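# Four arms lay a jointed cable runway on supports

## Task

Place the articulated cable runway so it rests across all three of its supports, sitting between each support's lugs, with one of its ends on the tallest support; then open the grippers and move the arms away, since the runway must stay there without any robot holding it.

## Robot and tools

SETUP. Four identical i2rt Big YAM arms, named arm1, arm2, arm3 and arm4, share the scene. Each has six revolving joints, a two-finger gripper and a wrist camera (arm1_cam_wrist, arm2_cam_wrist, arm3_cam_wrist, arm4_cam_wrist). Two fixed room cameras, cam_high and cam_low, are not on any arm. The hand reaches roughly 1.0 m out from the joint 1 axis when fully stretched. With joints 1 and 6 at zero and the hand level and facing forward, the wrist camera rides on top of the hand and looks toward the fingertips.

FRAMES. One common scene frame is used, with its origin on the floor and +z up. The point called hand lies halfway between the fingertips; the hand's z axis runs along the fingers and the fingers close and open along its y axis. Foot poses are never printed, so positions must be judged from images.

JOINTS (absolute values; tolerance counted as reached in brackets):
- joint1_rad: -2.879 to 2.879 (±0.045). Spins the whole arm about its base; positive means counter-clockwise seen from above; zero points the arm the way its foot faces.
- joint2_rad: 0 to 3.141 (±0.14). Shoulder. At 0 the upper arm lies roughly flat pointing backward; increasing lifts it and then carries it forward.
- joint3_rad: 0 to 3.019 (±0.09). Elbow. At 0 the forearm is folded against the upper arm; increasing unfolds it.
- joint4_rad: -1.692 to 1.57 (±0.055). Hand pitch; positive tips the fingers up.
- joint5_rad: -1.57 to 1.57 (±0.03). Hand yaw; positive swings it toward the arm's right.
- joint6_rad: -2.094 to 2.094 (±0.035). Hand roll; positive is clockwise when viewed from behind the hand.
- gripper_m: 0 to 0.093 (±0.003), fingertip gap in metres. Finger force tops out near 50 to 62 N per pad, lower on some grippers.

TOOLS.
execute_actions: argument "actions" is a list holding exactly one action or nothing. The action is an object with one optional entry per robot ("arm1" to "arm4"); each entry holds "joints", an object mapping any subset of joint1_rad...joint6_rad (radians) and gripper_m (metres) to absolute target values, not offsets. Every named motion starts at once; each may finish at a different moment, and joints move at differing speeds so the hand can sweep a wide arc between postures. Omitted joints or arms may keep pushing toward earlier targets. An unknown key or a value outside range rejects the whole call and nothing moves. Optional "cameras" lists which images to return (any of the six names, or "all"; null/omitted means all, [] means none). An empty actions list just reports state and pictures. The "pictures" line gives the image order. Example: {"arm1": {"joints": {"gripper_m": 0.05}}, "arm2": {"joints": {"joint1_rad": 0.3}}}.
wait: "seconds" from 0 to 10; commands nothing new, then returns state and images.
zoom_image: "camera" plus "region" [x0, y0, x1, y1] in pixels from the top-left, up to 504 by 504, on that camera's most recent full image.
finished_scene: "scene" is the number of the current scene; ends it irreversibly after the last command is held, and reports success.

READING RESULTS. joint_positions gives current angles. joint_status tells how each commanded motion of the last accepted action ended:
- "off_target": stopped short and may still push.
- "contact_stop" or "time_out": the joint abandons its target and holds its resting place, except a timed-out joint may keep a target (at most 0.375, 0.375, 0.113, 0.225, 0.075, 0.3 rad from where it is, joints 1 to 6) and continue pressing; on_its_own lists such joints and it will move if freed. Sending a joint its own reported position relieves the push.
- "joint command not followed" (often with a "cause:" line): a self/inter-arm clearance check blocked that arm's joint targets; its gripper command still runs. Blocked joints read "not_followed" and may be retried with every later action until valid targets arrive. Calls with no action never show this line.
- on_its_own describes uncommanded behaviour; "held at" is the held target, not the actual angle.
A stop reported in any call cancels the remaining execute_actions, wait and finished_scene calls of that reply. Tiny target changes may not move a joint, and a joint supporting a load sags.

HAZARDS. Arms do not halt on contact; they keep shoving, possibly hard. Forceful contact between two robots fails the task and ends the run; a hard strike may as well. The clearance check can be too late and ignores fingers, gripper housings and wrist cameras, and no state line reports robots touching (object contact doesn't count). Arms act independently and don't wait for each other. Never knock items off the work area or onto the floor. Avoid drops, slips, slams and heavy pushing. Holding loads or pushing heats motors: MOTOR HOT appears from 85 °C; at 100 °C the arm goes limp and falls (OVER-TEMPERATURE FAULT), and its unfinished keys show "limit_stop_at_motor_heat"; resend the targets afterwards. Heat partly persists into later scenes. The simulation runs while you compose replies, with robots holding their last command.

Each tool is called after "Emit:" as a command line: name --argument value for each argument, lists and objects as JSON in quotes; but a table of rows of numbers goes row by row, as --pt "numbers of a row", without its own name.

## Session

Emit:
execute_actions --actions '[]'

Scene clock: 0.00 s.
arm1.joint_positions: joint1_rad=-0.418 joint2_rad=+0.593 joint3_rad=+1.366 joint4_rad=-1.387 joint5_rad=+0.228 joint6_rad=+0.157 gripper_m=+0.095
arm1.joint_status: not commanded
arm1.hand: x=-0.9325 y=-0.3230 z=+1.5253 quat_wxyz=(-0.440, -0.268, -0.846, +0.140) (m; scene frame)
arm2.joint_positions: joint1_rad=-0.422 joint2_rad=+0.640 joint3_rad=+1.330 joint4_rad=-1.170 joint5_rad=-0.254 joint6_rad=-0.244 gripper_m=+0.094
arm2.joint_status: not commanded
arm2.hand: x=-0.1466 y=-0.4116 z=+1.5532 quat_wxyz=(-0.430, +0.566, -0.638, -0.295) (m; scene frame)
arm3.joint_positions: joint1_rad=-0.426 joint2_rad=+0.618 joint3_rad=+1.395 joint4_rad=-1.163 joint5_rad=+0.156 joint6_rad=-0.013 gripper_m=+0.095
arm3.joint_status: not commanded
arm3.hand: x=+0.0958 y=+0.0958 z=+1.6161 quat_wxyz=(-0.280, -0.683, -0.460, +0.493) (m; scene frame)
arm4.joint_positions: joint1_rad=+0.342 joint2_rad=+0.626 joint3_rad=+1.375 joint4_rad=-1.321 joint5_rad=-0.009 joint6_rad=-0.182 gripper_m=+0.094
arm4.joint_status: not commanded
arm4.hand: x=+0.9025 y=-0.2330 z=+1.5398 quat_wxyz=(-0.050, -0.841, -0.258, +0.473) (m; scene frame)
pictures: arm1_cam_wrist, arm2_cam_wrist, arm3_cam_wrist, arm4_cam_wrist, cam_high, cam_low
Images, in order (width x height): arm1_cam_wrist 616x616, arm2_cam_wrist 616x616, arm3_cam_wrist 616x616, arm4_cam_wrist 616x616, cam_high 896x504, cam_low 896x504.

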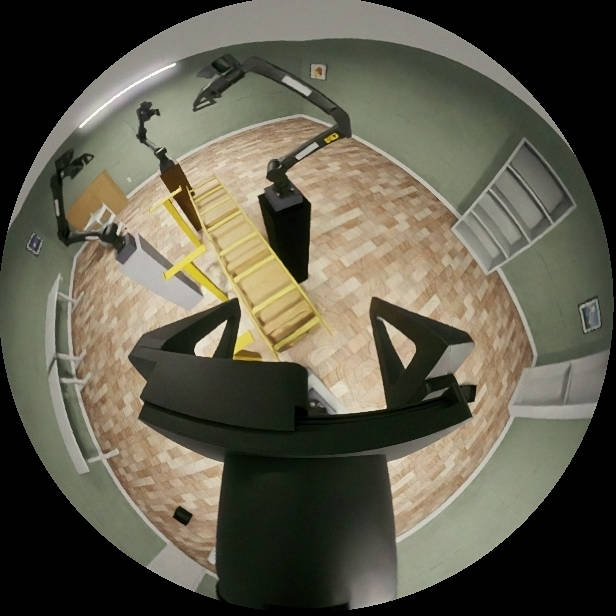

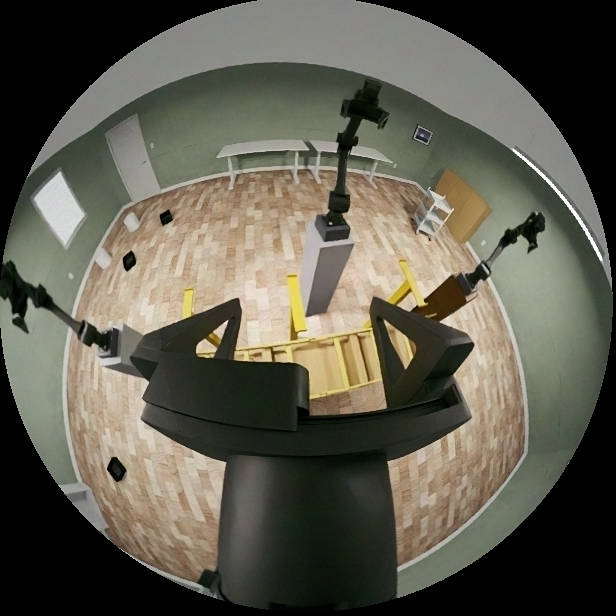

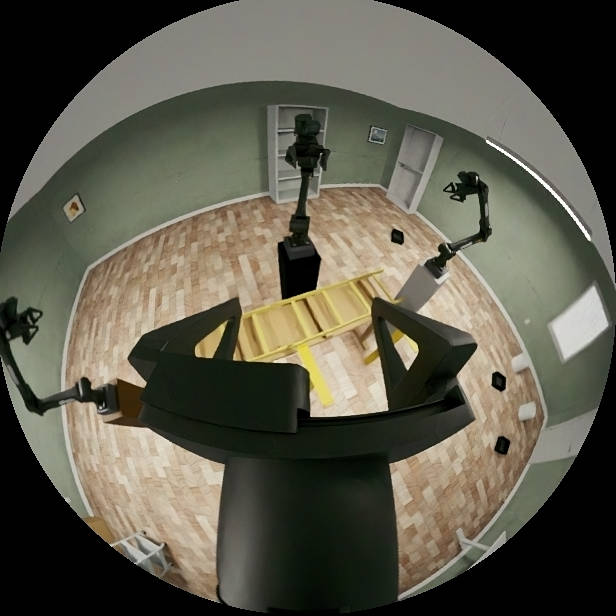

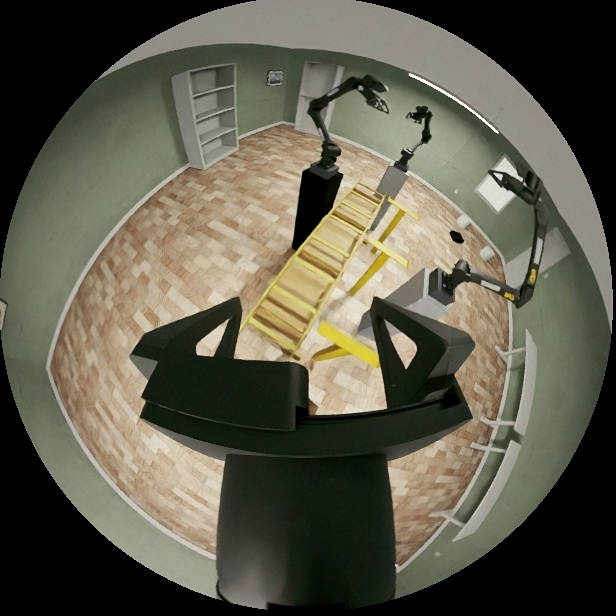

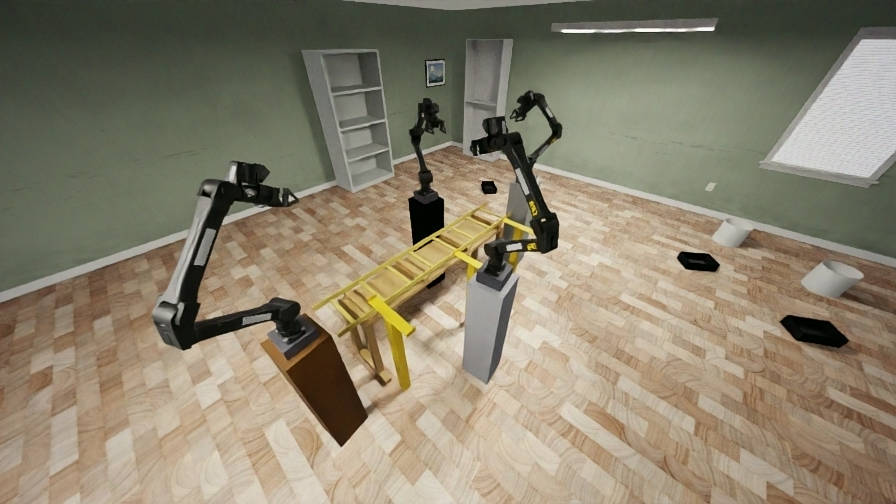

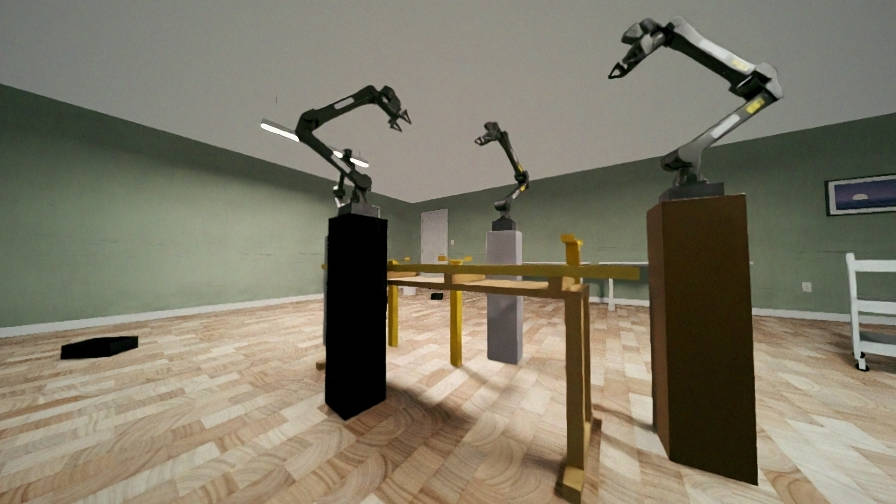

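Emit:
zoom_image --camera "cam_high" --region '[290, 180, 570, 400]'

Emit:
zoom_image --camera "cam_low" --region '[310, 200, 670, 400]'

Emit:
zoom_image --camera "arm4_cam_wrist" --region '[220, 160, 450, 380]'

Emit:
zoom_image --camera "arm1_cam_wrist" --region '[130, 160, 350, 380]'

Region (290, 180, 570, 400) of cam_high's 896x504 image, scaled by 1.800, with more detail than that image has; it fills the top 396 rows of this view, and the rest is white.

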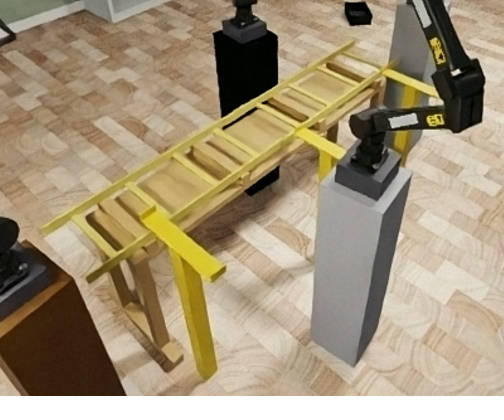

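Region (310, 200, 670, 400) of cam_low's 896x504 image, scaled by 1.400, with more detail than that image has.

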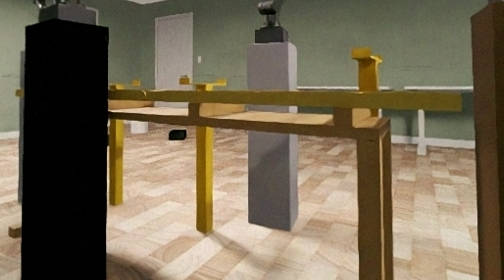

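Region (220, 160, 450, 380) of arm4_cam_wrist's 616x616 image, scaled by 2.191, with more detail than that image has; it fills the top 482 rows of this view, and the rest is white.

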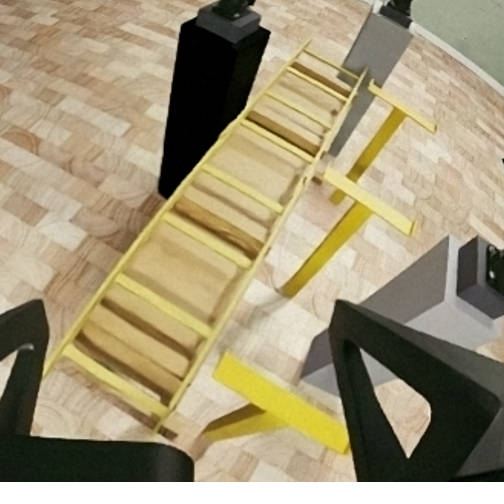

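Region (130, 160, 350, 380) of arm1_cam_wrist's 616x616 image, scaled by 2.291, with more detail than that image has.

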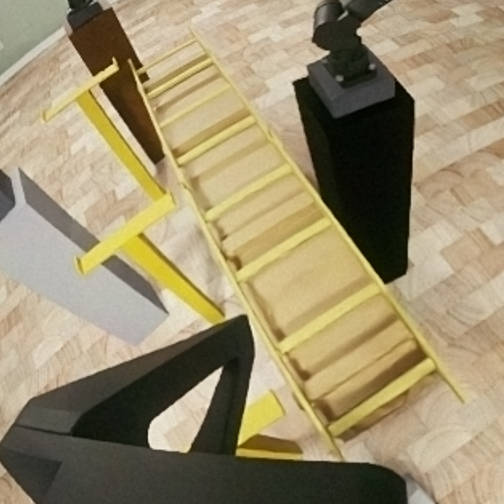

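Emit:
execute_actions --actions '[{"arm1":{"joints":{"joint5_rad":0,"joint6_rad":0}},"arm2":{"joints":{"joint5_rad":0,"joint6_rad":0}},"arm3":{"joints":{"joint5_rad":0,"joint6_rad":0}},"arm4":{"joints":{"joint5_rad":0,"joint6_rad":0}}}]' --cameras '[]'

Emit:
execute_actions --actions '[{"arm1":{"joints":{"joint1_rad":0}},"arm2":{"joints":{"joint1_rad":0}},"arm3":{"joints":{"joint1_rad":0}},"arm4":{"joints":{"joint1_rad":0}}}]' --cameras '[]'

Emit:
execute_actions --actions '[{"arm1":{"joints":{"joint4_rad":-0.8}},"arm2":{"joints":{"joint3_rad":0.8}},"arm3":{"joints":{"joint2_rad":1.1}},"arm4":{"joints":{"joint2_rad":1.3,"joint3_rad":1.1}}}]' --cameras '["cam_high"]'

Scene clock: 16.53 s.
arm1.joint_positions: joint1_rad=-0.418 joint2_rad=+0.593 joint3_rad=+1.366 joint4_rad=-1.387 joint5_rad=+0.004 joint6_rad=+0.010 gripper_m=+0.095
arm1.joint_status: all done
arm1.hand: x=-0.9165 y=-0.2883 z=+1.5228 quat_wxyz=(-0.448, -0.156, -0.877, +0.075) (m; scene frame)
arm2.joint_positions: joint1_rad=-0.422 joint2_rad=+0.640 joint3_rad=+1.330 joint4_rad=-1.170 joint5_rad=-0.003 joint6_rad=-0.011 gripper_m=+0.094
arm2.joint_status: all done
arm2.hand: x=-0.1072 y=-0.4287 z=+1.5510 quat_wxyz=(-0.449, +0.435, -0.738, -0.252) (m; scene frame)
arm3.joint_positions: joint1_rad=-0.426 joint2_rad=+0.618 joint3_rad=+1.395 joint4_rad=-1.163 joint5_rad=+0.004 joint6_rad=-0.008 gripper_m=+0.095
arm3.joint_status: all done
arm3.hand: x=+0.1201 y=+0.0864 z=+1.6153 quat_wxyz=(-0.332, -0.661, -0.494, +0.456) (m; scene frame)
arm4.joint_positions: joint1_rad=+0.342 joint2_rad=+0.626 joint3_rad=+1.375 joint4_rad=-1.321 joint5_rad=-0.002 joint6_rad=-0.016 gripper_m=+0.094
arm4.joint_status: all done
arm4.hand: x=+0.9021 y=-0.2319 z=+1.5398 quat_wxyz=(-0.086, -0.860, -0.185, +0.468) (m; scene frame)
pictures: none
No camera images: the call's "cameras" was empty. Leave "cameras" out to get every camera's image.

Scene clock: 17.60 s.
arm1.joint_positions: joint1_rad=-0.011 joint2_rad=+0.593 joint3_rad=+1.366 joint4_rad=-1.387 joint5_rad=+0.003 joint6_rad=+0.009 gripper_m=+0.095
arm1.joint_status: all done
arm1.hand: x=-0.9040 y=-0.1997 z=+1.5234 quat_wxyz=(-0.455, +0.024, -0.890, -0.020) (m; scene frame)
arm2.joint_positions: joint1_rad=-0.008 joint2_rad=+0.640 joint3_rad=+1.330 joint4_rad=-1.170 joint5_rad=-0.001 joint6_rad=-0.009 gripper_m=+0.094
arm2.joint_status: all done
arm2.hand: x=-0.2127 y=-0.3940 z=+1.5501 quat_wxyz=(-0.386, +0.577, -0.635, -0.339) (m; scene frame)
arm3.joint_positions: joint1_rad=-0.010 joint2_rad=+0.618 joint3_rad=+1.395 joint4_rad=-1.163 joint5_rad=+0.003 joint6_rad=-0.007 gripper_m=+0.095
arm3.joint_status: all done
arm3.hand: x=+0.2244 y=+0.0771 z=+1.6146 quat_wxyz=(-0.418, -0.544, -0.622, +0.378) (m; scene frame)
arm4.joint_positions: joint1_rad=+0.012 joint2_rad=+0.626 joint3_rad=+1.375 joint4_rad=-1.321 joint5_rad=-0.001 joint6_rad=-0.015 gripper_m=+0.094
arm4.joint_status: all done
arm4.hand: x=+0.8836 y=-0.1546 z=+1.5409 quat_wxyz=(-0.007, -0.877, -0.041, +0.478) (m; scene frame)
pictures: none
No camera images: the call's "cameras" was empty. Leave "cameras" out to get every camera's image.

Scene clock: 19.00 s.
arm1.joint_positions: joint1_rad=-0.011 joint2_rad=+0.593 joint3_rad=+1.366 joint4_rad=-0.819 joint5_rad=+0.003 joint6_rad=+0.009 gripper_m=+0.095
arm1.joint_status: all done
arm1.hand: x=-0.8578 y=-0.1976 z=+1.6532 quat_wxyz=(-0.686, +0.018, -0.727, -0.029) (m; scene frame)
arm2.joint_positions: joint1_rad=-0.008 joint2_rad=+0.640 joint3_rad=+0.804 joint4_rad=-1.170 joint5_rad=-0.001 joint6_rad=-0.009 gripper_m=+0.094
arm2.joint_status: all done
arm2.hand: x=-0.2117 y=-0.4016 z=+1.2753 quat_wxyz=(-0.206, +0.646, -0.713, -0.179) (m; scene frame)
arm3.joint_positions: joint1_rad=-0.010 joint2_rad=+1.104 joint3_rad=+1.395 joint4_rad=-1.163 joint5_rad=+0.003 joint6_rad=-0.007 gripper_m=+0.095
arm3.joint_status: all done
arm3.hand: x=+0.2456 y=-0.1070 z=+1.4572 quat_wxyz=(-0.257, -0.618, -0.705, +0.236) (m; scene frame)
arm4.joint_positions: joint1_rad=+0.012 joint2_rad=+1.299 joint3_rad=+1.088 joint4_rad=-1.321 joint5_rad=-0.001 joint6_rad=-0.015 gripper_m=+0.094
arm4.joint_status: all done
arm4.hand: x=+0.7570 y=-0.1583 z=+1.1942 quat_wxyz=(+0.007, -0.999, -0.043, +0.018) (m; scene frame)
pictures: cam_high
Images, in order (width x height): cam_high 896x504.

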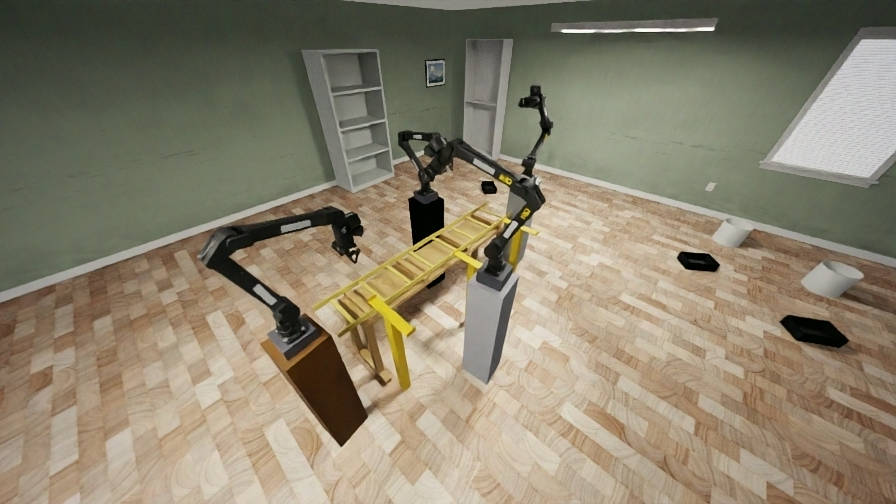

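Emit:
execute_actions --actions '[{"arm1":{"joints":{"joint2_rad":1.3,"joint3_rad":1.1,"joint4_rad":-1.36}},"arm2":{"joints":{"joint2_rad":1.3,"joint3_rad":1.1,"joint4_rad":-1.36}},"arm3":{"joints":{"joint2_rad":1.3,"joint3_rad":1.1,"joint4_rad":-1.36}}}]'

Scene clock: 42.20 s.
arm1.joint_positions: joint1_rad=-0.011 joint2_rad=+1.293 joint3_rad=+1.090 joint4_rad=-1.351 joint5_rad=+0.003 joint6_rad=+0.009 gripper_m=+0.095
arm1.joint_status: all done
arm1.hand: x=-0.7672 y=-0.1874 z=+1.1889 quat_wxyz=(-0.003, +0.030, -1.000, -0.003) (m; scene frame)
arm2.joint_positions: joint1_rad=-0.008 joint2_rad=+1.303 joint3_rad=+1.070 joint4_rad=-1.348 joint5_rad=-0.001 joint6_rad=-0.009 gripper_m=+0.094
arm2.joint_status: all done
arm2.hand: x=-0.2013 y=-0.3140 z=+1.1883 quat_wxyz=(+0.006, +0.670, -0.742, +0.009) (m; scene frame)
arm3.joint_positions: joint1_rad=-0.010 joint2_rad=+1.306 joint3_rad=+1.085 joint4_rad=-1.353 joint5_rad=+0.003 joint6_rad=-0.007 gripper_m=+0.095
arm3.joint_status: all done
arm3.hand: x=+0.2346 y=-0.0351 z=+1.2200 quat_wxyz=(+0.000, -0.660, -0.751, +0.008) (m; scene frame)
arm4.joint_positions: joint1_rad=+0.012 joint2_rad=+1.299 joint3_rad=+1.088 joint4_rad=-1.321 joint5_rad=-0.001 joint6_rad=-0.015 gripper_m=+0.094
arm4.joint_status: not commanded
arm4.hand: x=+0.7570 y=-0.1583 z=+1.1942 quat_wxyz=(+0.007, -0.999, -0.043, +0.018) (m; scene frame)
pictures: arm1_cam_wrist, arm2_cam_wrist, arm3_cam_wrist, arm4_cam_wrist, cam_high, cam_low
Images, in order (width x height): arm1_cam_wrist 616x616, arm2_cam_wrist 616x616, arm3_cam_wrist 616x616, arm4_cam_wrist 616x616, cam_high 896x504, cam_low 896x504.

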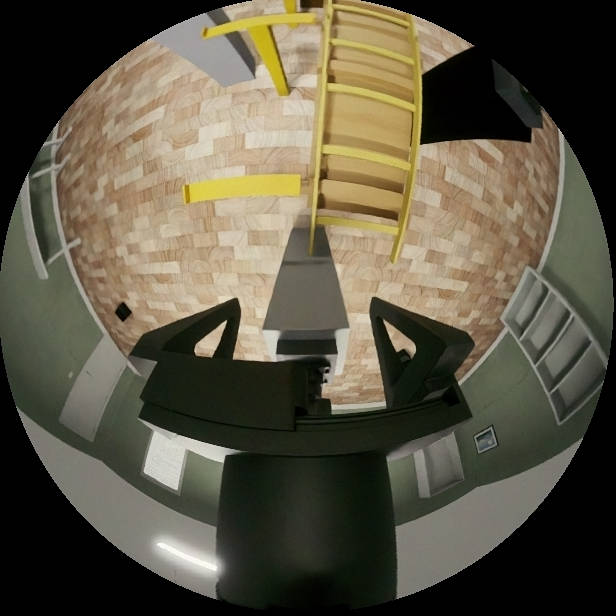

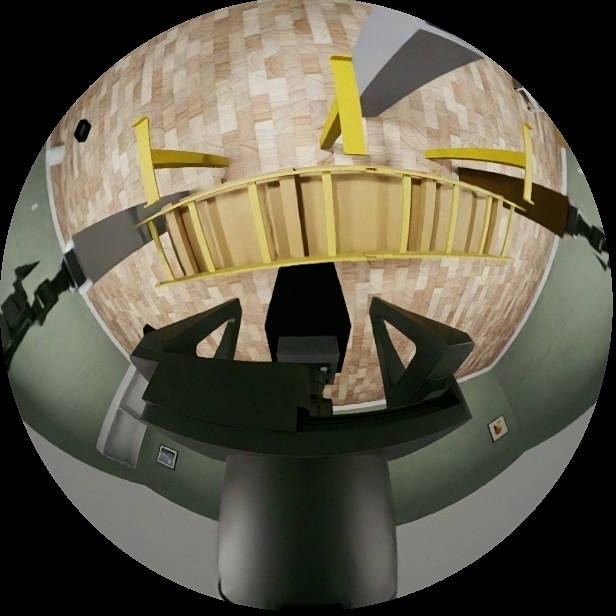

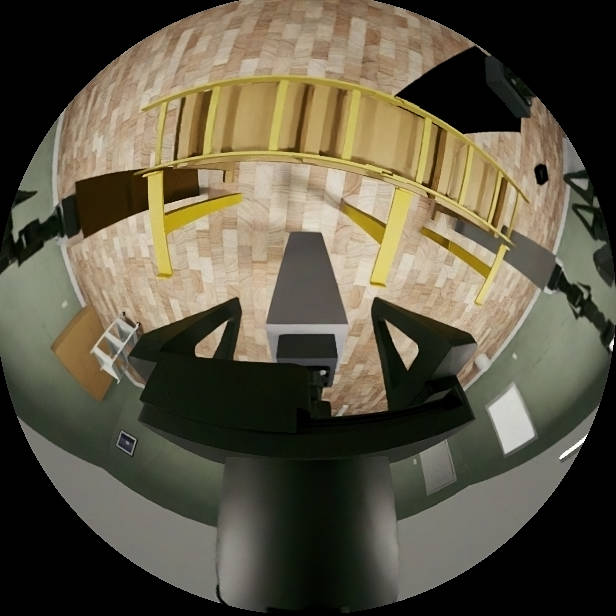

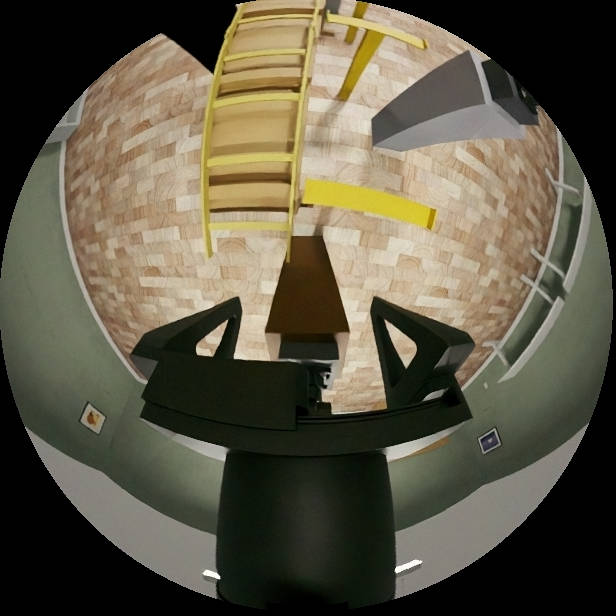

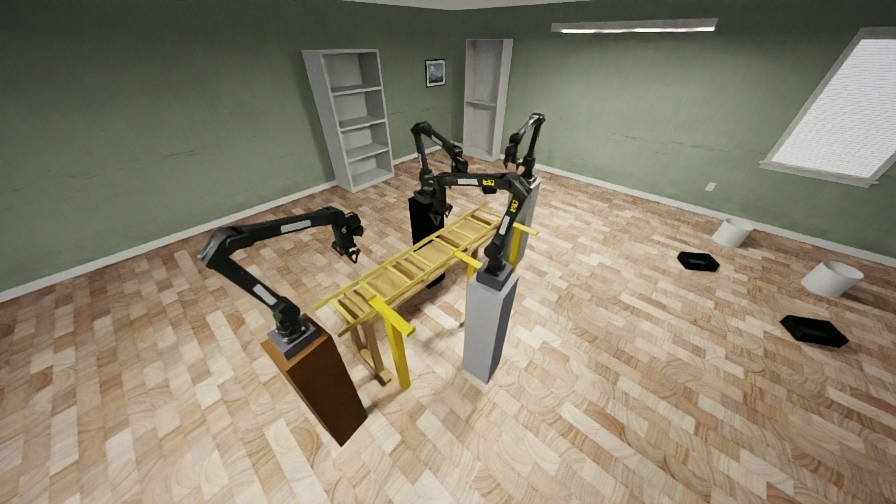

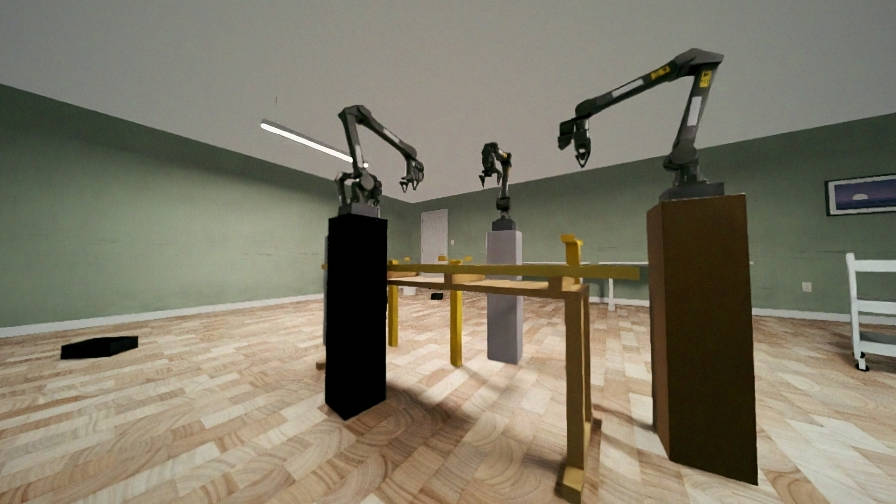

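Emit:
zoom_image --camera "arm2_cam_wrist" --region '[200, 40, 440, 280]'

Emit:
zoom_image --camera "arm4_cam_wrist" --region '[190, 0, 460, 270]'

Emit:
zoom_image --camera "arm1_cam_wrist" --region '[170, 0, 440, 270]'

Emit:
zoom_image --camera "arm3_cam_wrist" --region '[130, 60, 540, 310]'

Emit:
zoom_image --camera "cam_low" --region '[380, 225, 560, 315]'

Emit:
zoom_image --camera "cam_low" --region '[500, 225, 680, 315]'

Region (200, 40, 440, 280) of arm2_cam_wrist's 616x616 image, scaled by 2.100, with more detail than that image has.

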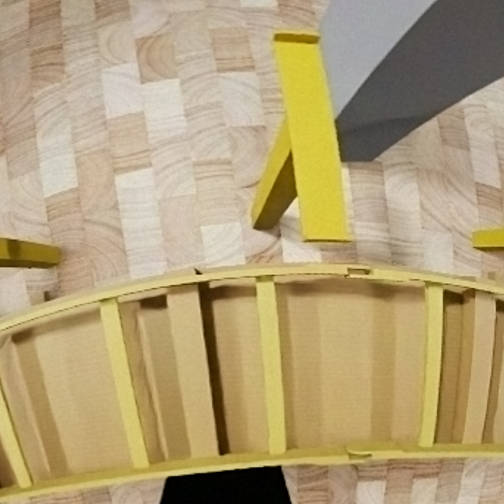

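Region (190, 0, 460, 270) of arm4_cam_wrist's 616x616 image, scaled by 1.867, with more detail than that image has.

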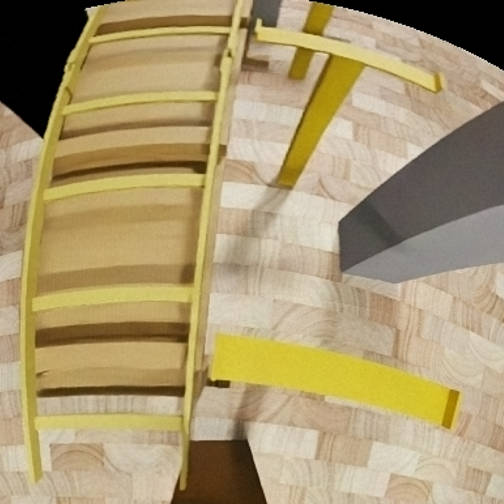

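Region (170, 0, 440, 270) of arm1_cam_wrist's 616x616 image, scaled by 1.867, with more detail than that image has.

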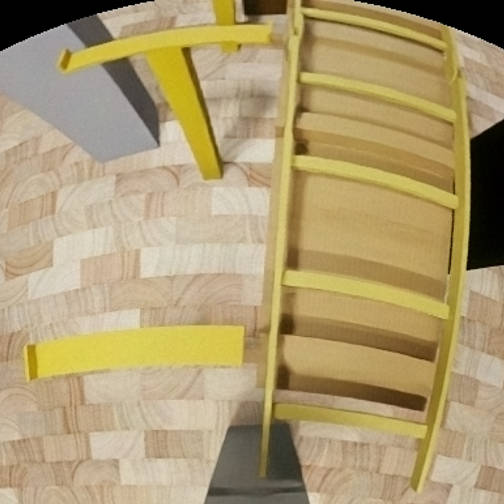

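Region (130, 60, 540, 310) of arm3_cam_wrist's 616x616 image, scaled by 1.229, with more detail than that image has; it fills the top 307 rows of this view, and the rest is white.

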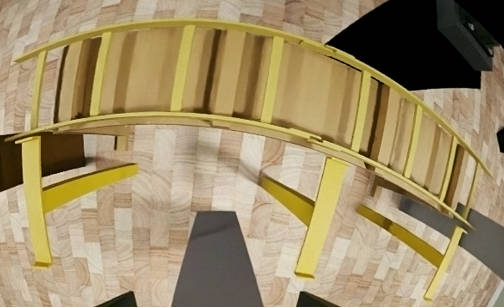

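Region (380, 225, 560, 315) of cam_low's 896x504 image, scaled by 2.800, with more detail than that image has.

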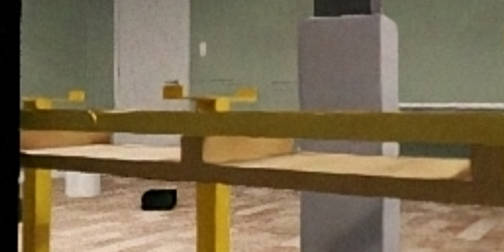

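Region (500, 225, 680, 315) of cam_low's 896x504 image, scaled by 2.800, with more detail than that image has.

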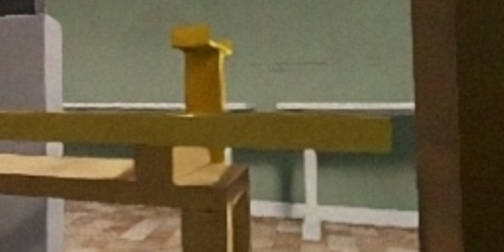

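Emit:
execute_actions --actions '[{"arm1":{"joints":{"joint2_rad":1.54,"joint3_rad":0.80,"joint4_rad":-0.83}},"arm2":{"joints":{"joint2_rad":1.54,"joint3_rad":0.8,"joint4_rad":-0.83}},"arm3":{"joints":{"joint2_rad":1.54,"joint3_rad":0.8,"joint4_rad":-0.83}},"arm4":{"joints":{"joint2_rad":1.54,"joint3_rad":0.8,"joint4_rad":-0.83}}}]'

Scene clock: 62.23 s.
arm1.joint_positions: joint1_rad=-0.011 joint2_rad=+1.555 joint3_rad=+0.792 joint4_rad=-0.840 joint5_rad=+0.003 joint6_rad=+0.009 gripper_m=+0.095
arm1.joint_status: all done
arm1.hand: x=-0.7791 y=-0.1866 z=+0.9991 quat_wxyz=(+0.022, +0.030, -0.999, -0.002) (m; scene frame)
arm2.joint_positions: joint1_rad=-0.008 joint2_rad=+1.557 joint3_rad=+0.790 joint4_rad=-0.843 joint5_rad=-0.001 joint6_rad=-0.009 gripper_m=+0.094
arm2.joint_status: all done
arm2.hand: x=-0.2010 y=-0.3222 z=+1.0081 quat_wxyz=(+0.016, +0.670, -0.742, +0.019) (m; scene frame)
arm3.joint_positions: joint1_rad=-0.010 joint2_rad=+1.552 joint3_rad=+0.788 joint4_rad=-0.843 joint5_rad=+0.003 joint6_rad=-0.007 gripper_m=+0.095
arm3.joint_status: all done
arm3.hand: x=+0.2319 y=-0.0270 z=+1.0361 quat_wxyz=(+0.013, -0.660, -0.751, -0.004) (m; scene frame)
arm4.joint_positions: joint1_rad=+0.012 joint2_rad=+1.539 joint3_rad=+0.784 joint4_rad=-0.845 joint5_rad=-0.001 joint6_rad=-0.015 gripper_m=+0.094
arm4.joint_status: all done
arm4.hand: x=+0.7772 y=-0.1541 z=+1.0101 quat_wxyz=(+0.007, -0.999, -0.042, -0.016) (m; scene frame)
pictures: arm1_cam_wrist, arm2_cam_wrist, arm3_cam_wrist, arm4_cam_wrist, cam_high, cam_low
Images, in order (width x height): arm1_cam_wrist 616x616, arm2_cam_wrist 616x616, arm3_cam_wrist 616x616, arm4_cam_wrist 616x616, cam_high 896x504, cam_low 896x504.

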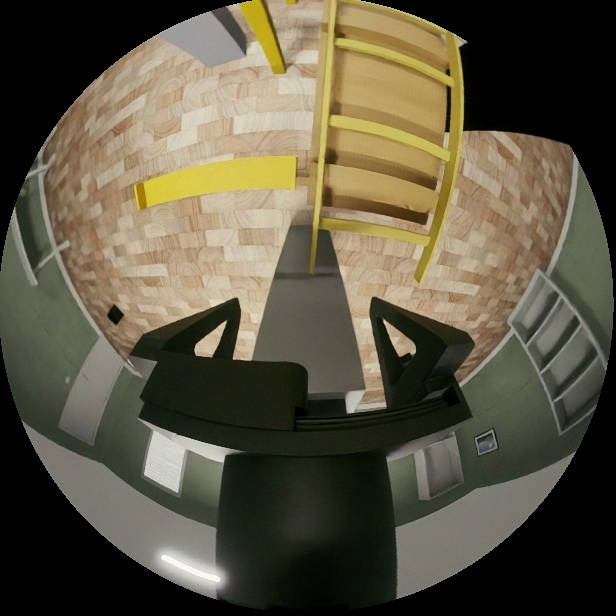

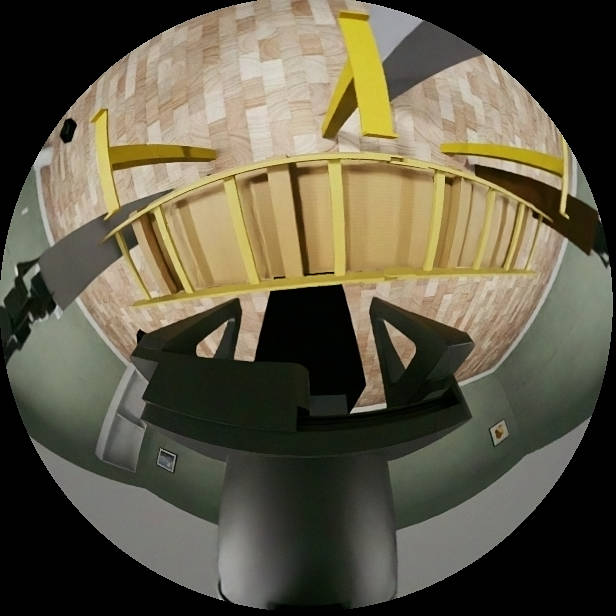

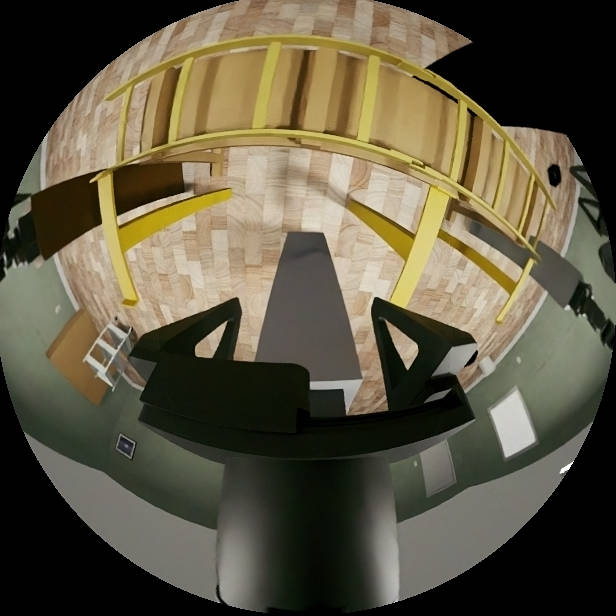

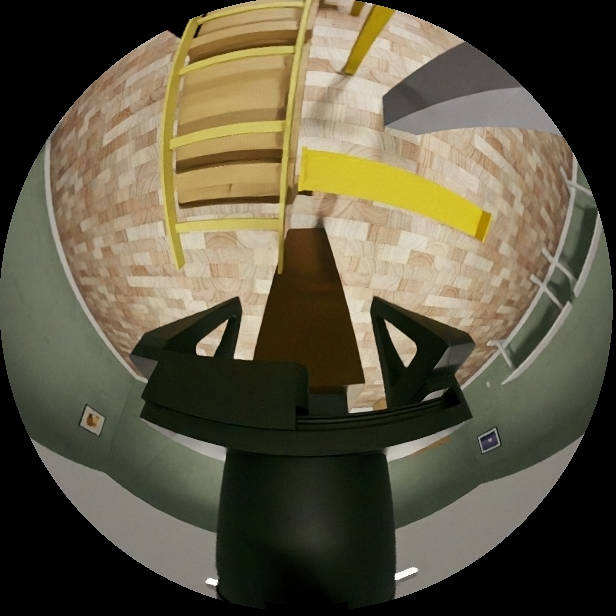

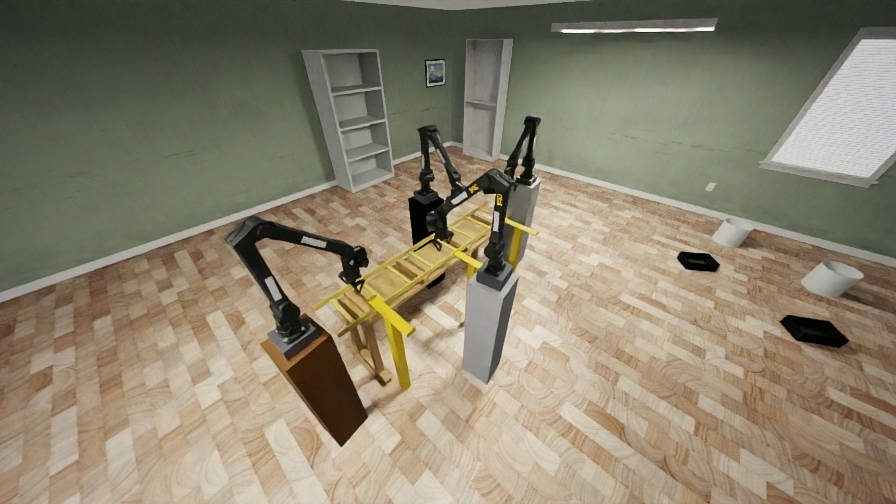

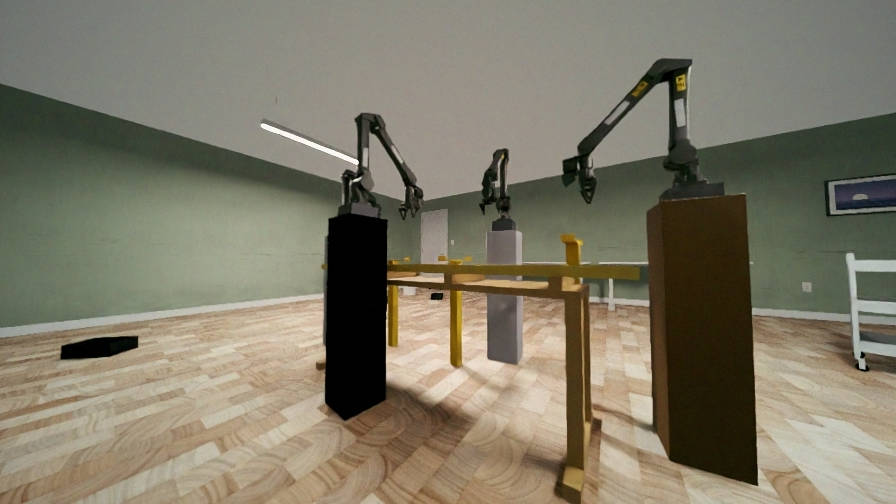

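Emit:
zoom_image --camera "arm2_cam_wrist" --region '[200, 0, 500, 300]'

Emit:
zoom_image --camera "arm4_cam_wrist" --region '[150, 0, 510, 300]'

Emit:
zoom_image --camera "arm1_cam_wrist" --region '[120, 0, 480, 300]'

Emit:
zoom_image --camera "cam_low" --region '[300, 170, 660, 370]'

Region (200, 0, 500, 300) of arm2_cam_wrist's 616x616 image, scaled by 1.680, with more detail than that image has.

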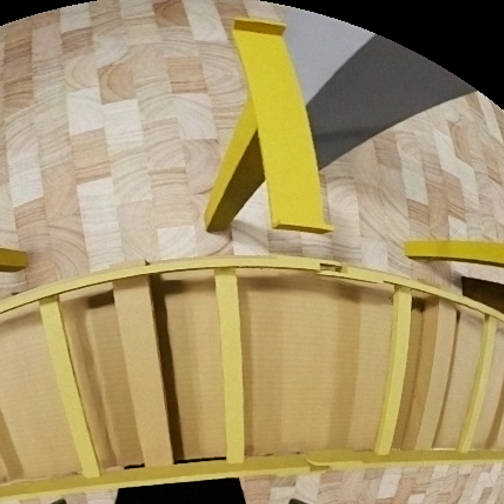

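Region (150, 0, 510, 300) of arm4_cam_wrist's 616x616 image, scaled by 1.400, with more detail than that image has.

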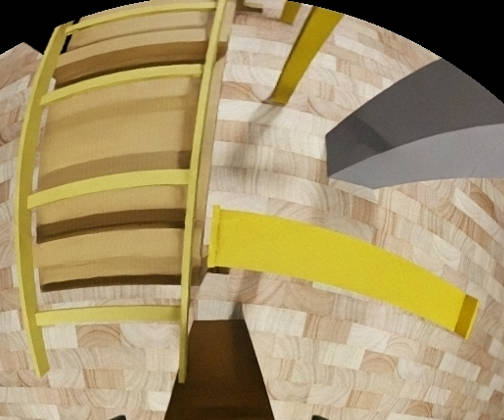

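Region (120, 0, 480, 300) of arm1_cam_wrist's 616x616 image, scaled by 1.400, with more detail than that image has.

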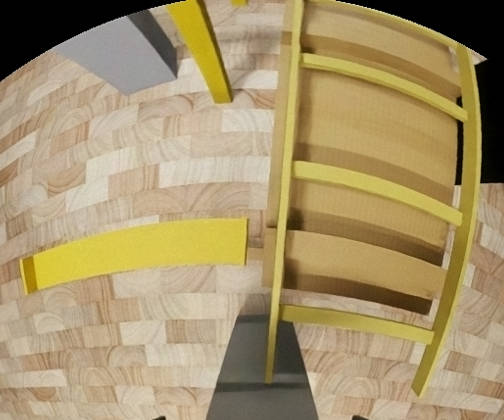

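Region (300, 170, 660, 370) of cam_low's 896x504 image, scaled by 1.400, with more detail than that image has.

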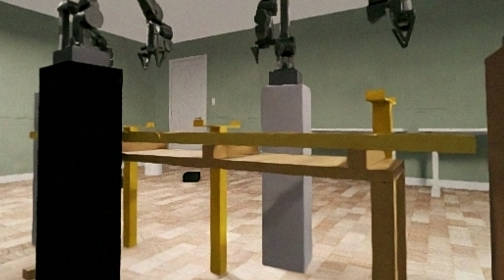

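Emit:
execute_actions --actions '[{"arm1":{"joints":{"joint1_rad":-0.455,"joint6_rad":-1.944,"gripper_m":0.07}},"arm2":{"joints":{"joint1_rad":0.96,"joint6_rad":-0.718,"gripper_m":0.07}},"arm3":{"joints":{"joint1_rad":0.305,"joint2_rad":2.0,"joint3_rad":1.31,"joint4_rad":-0.87,"joint6_rad":-1.14,"gripper_m":0.07}},"arm4":{"joints":{"joint1_rad":0.495,"joint6_rad":-1.028,"gripper_m":0.07}}}]' --cameras '[]'

Emit:
execute_actions --actions '[{"arm1":{"joints":{"joint2_rad":1.985,"joint3_rad":0.76,"joint4_rad":-0.32}},"arm2":{"joints":{"joint2_rad":1.945,"joint3_rad":0.475,"joint4_rad":-0.065}},"arm3":{"joints":{"joint2_rad":2.345,"joint3_rad":1.48,"joint4_rad":-0.67}},"arm4":{"joints":{"joint2_rad":2.045,"joint3_rad":0.875,"joint4_rad":-0.38}}}]'

Scene clock: 129.23 s.
arm1.joint_positions: joint1_rad=-0.453 joint2_rad=+1.555 joint3_rad=+0.792 joint4_rad=-0.838 joint5_rad=+0.001 joint6_rad=-1.933 gripper_m=+0.070
arm1.joint_status: all done
arm1.hand: x=-0.8023 y=-0.3391 z=+0.9981 quat_wxyz=(+0.008, +0.703, -0.711, -0.020) (m; scene frame)
arm2.joint_positions: joint1_rad=+0.958 joint2_rad=+1.557 joint3_rad=+0.790 joint4_rad=-0.838 joint5_rad=+0.000 joint6_rad=-0.708 gripper_m=+0.070
arm2.joint_status: all done
arm2.hand: x=-0.5049 y=-0.4394 z=+1.0077 quat_wxyz=(+0.017, +1.000, -0.004, +0.015) (m; scene frame)
arm3.joint_positions: joint1_rad=+0.315 joint2_rad=+1.992 joint3_rad=+1.260 joint4_rad=-0.865 joint5_rad=+0.001 joint6_rad=-1.132 gripper_m=+0.070
arm3.joint_status: all done
arm3.hand: x=+0.4128 y=-0.1464 z=+0.9831 quat_wxyz=(+0.010, +0.005, -1.000, -0.004) (m; scene frame)
arm4.joint_positions: joint1_rad=+0.490 joint2_rad=+1.539 joint3_rad=+0.784 joint4_rad=-0.842 joint5_rad=+0.000 joint6_rad=-1.012 gripper_m=+0.070
arm4.joint_status: all done
arm4.hand: x=+0.8266 y=-0.3115 z=+1.0077 quat_wxyz=(+0.002, -0.711, -0.703, -0.019) (m; scene frame)
pictures: none
No camera images: the call's "cameras" was empty. Leave "cameras" out to get every camera's image.

Scene clock: 130.63 s.
arm1.joint_positions: joint1_rad=-0.453 joint2_rad=+1.989 joint3_rad=+0.762 joint4_rad=-0.330 joint5_rad=+0.001 joint6_rad=-1.934 gripper_m=+0.070
arm1.joint_status: all done
arm1.hand: x=-0.7878 y=-0.3443 z=+0.8407 quat_wxyz=(-0.001, +0.703, -0.711, +0.000) (m; scene frame)
arm2.joint_positions: joint1_rad=+0.958 joint2_rad=+1.943 joint3_rad=+0.470 joint4_rad=-0.078 joint5_rad=+0.000 joint6_rad=-0.709 gripper_m=+0.070
arm2.joint_status: all done
arm2.hand: x=-0.4390 y=-0.4977 z=+0.8419 quat_wxyz=(-0.001, +1.000, -0.003, -0.005) (m; scene frame)
arm3.joint_positions: joint1_rad=+0.315 joint2_rad=+2.361 joint3_rad=+1.465 joint4_rad=-0.678 joint5_rad=+0.001 joint6_rad=-1.133 gripper_m=+0.070
arm3.joint_status: all done
arm3.hand: x=+0.4377 y=-0.2025 z=+0.8408 quat_wxyz=(+0.005, +0.005, -1.000, +0.006) (m; scene frame)
arm4.joint_positions: joint1_rad=+0.490 joint2_rad=+2.049 joint3_rad=+0.870 joint4_rad=-0.395 joint5_rad=+0.000 joint6_rad=-1.013 gripper_m=+0.070
arm4.joint_status: all done
arm4.hand: x=+0.7821 y=-0.3363 z=+0.8403 quat_wxyz=(+0.004, -0.711, -0.703, -0.007) (m; scene frame)
pictures: arm1_cam_wrist, arm2_cam_wrist, arm3_cam_wrist, arm4_cam_wrist, cam_high, cam_low
Images, in order (width x height): arm1_cam_wrist 616x616, arm2_cam_wrist 616x616, arm3_cam_wrist 616x616, arm4_cam_wrist 616x616, cam_high 896x504, cam_low 896x504.

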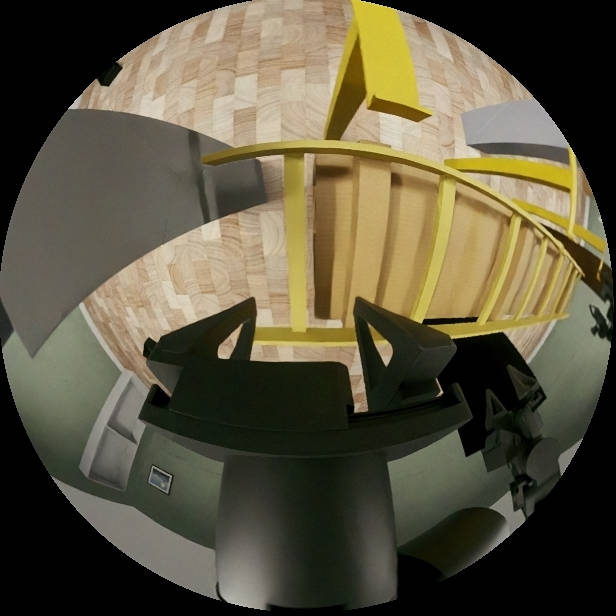

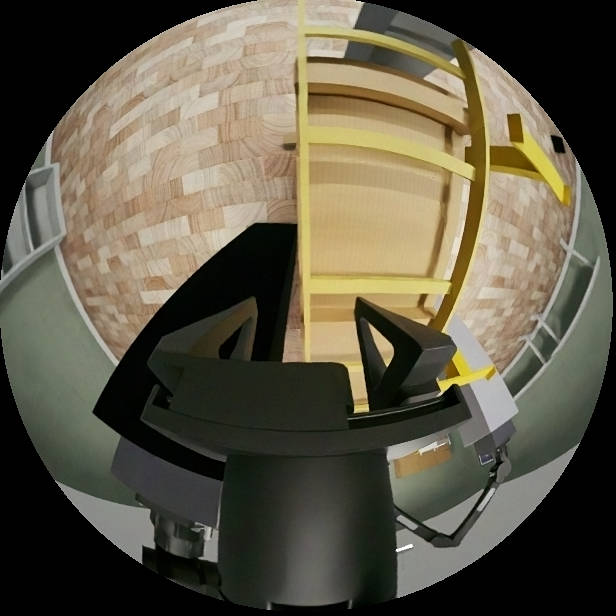

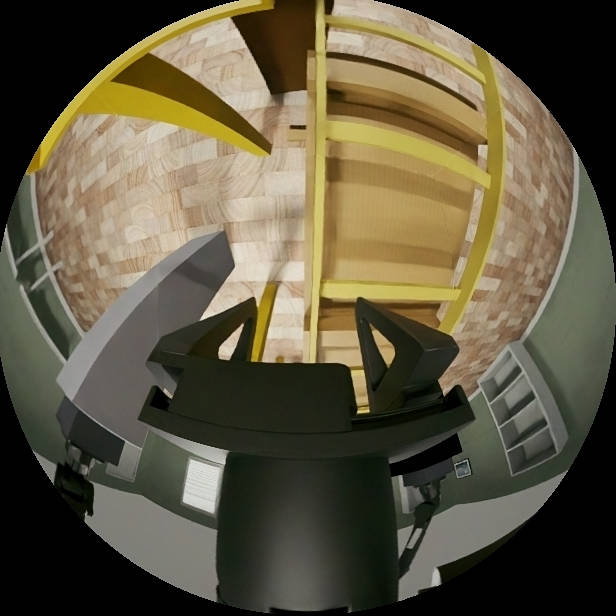

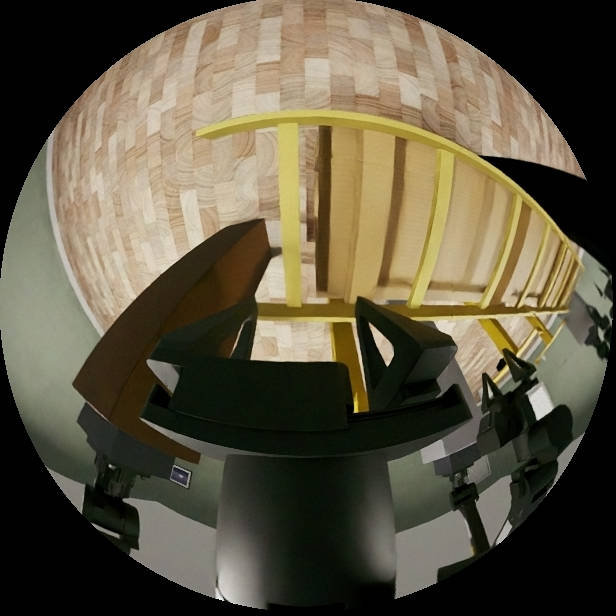

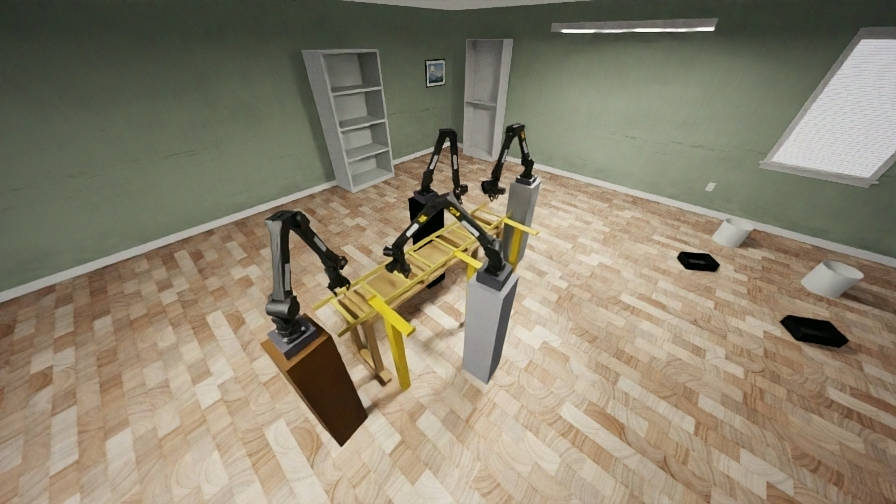

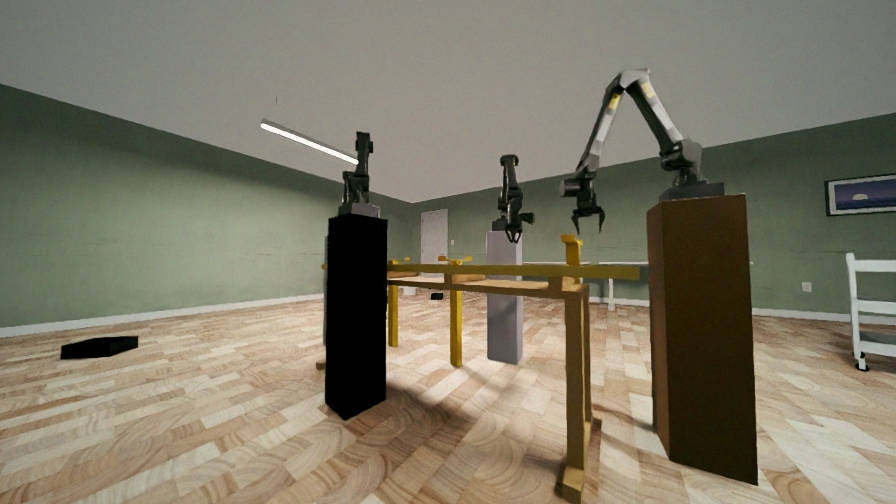

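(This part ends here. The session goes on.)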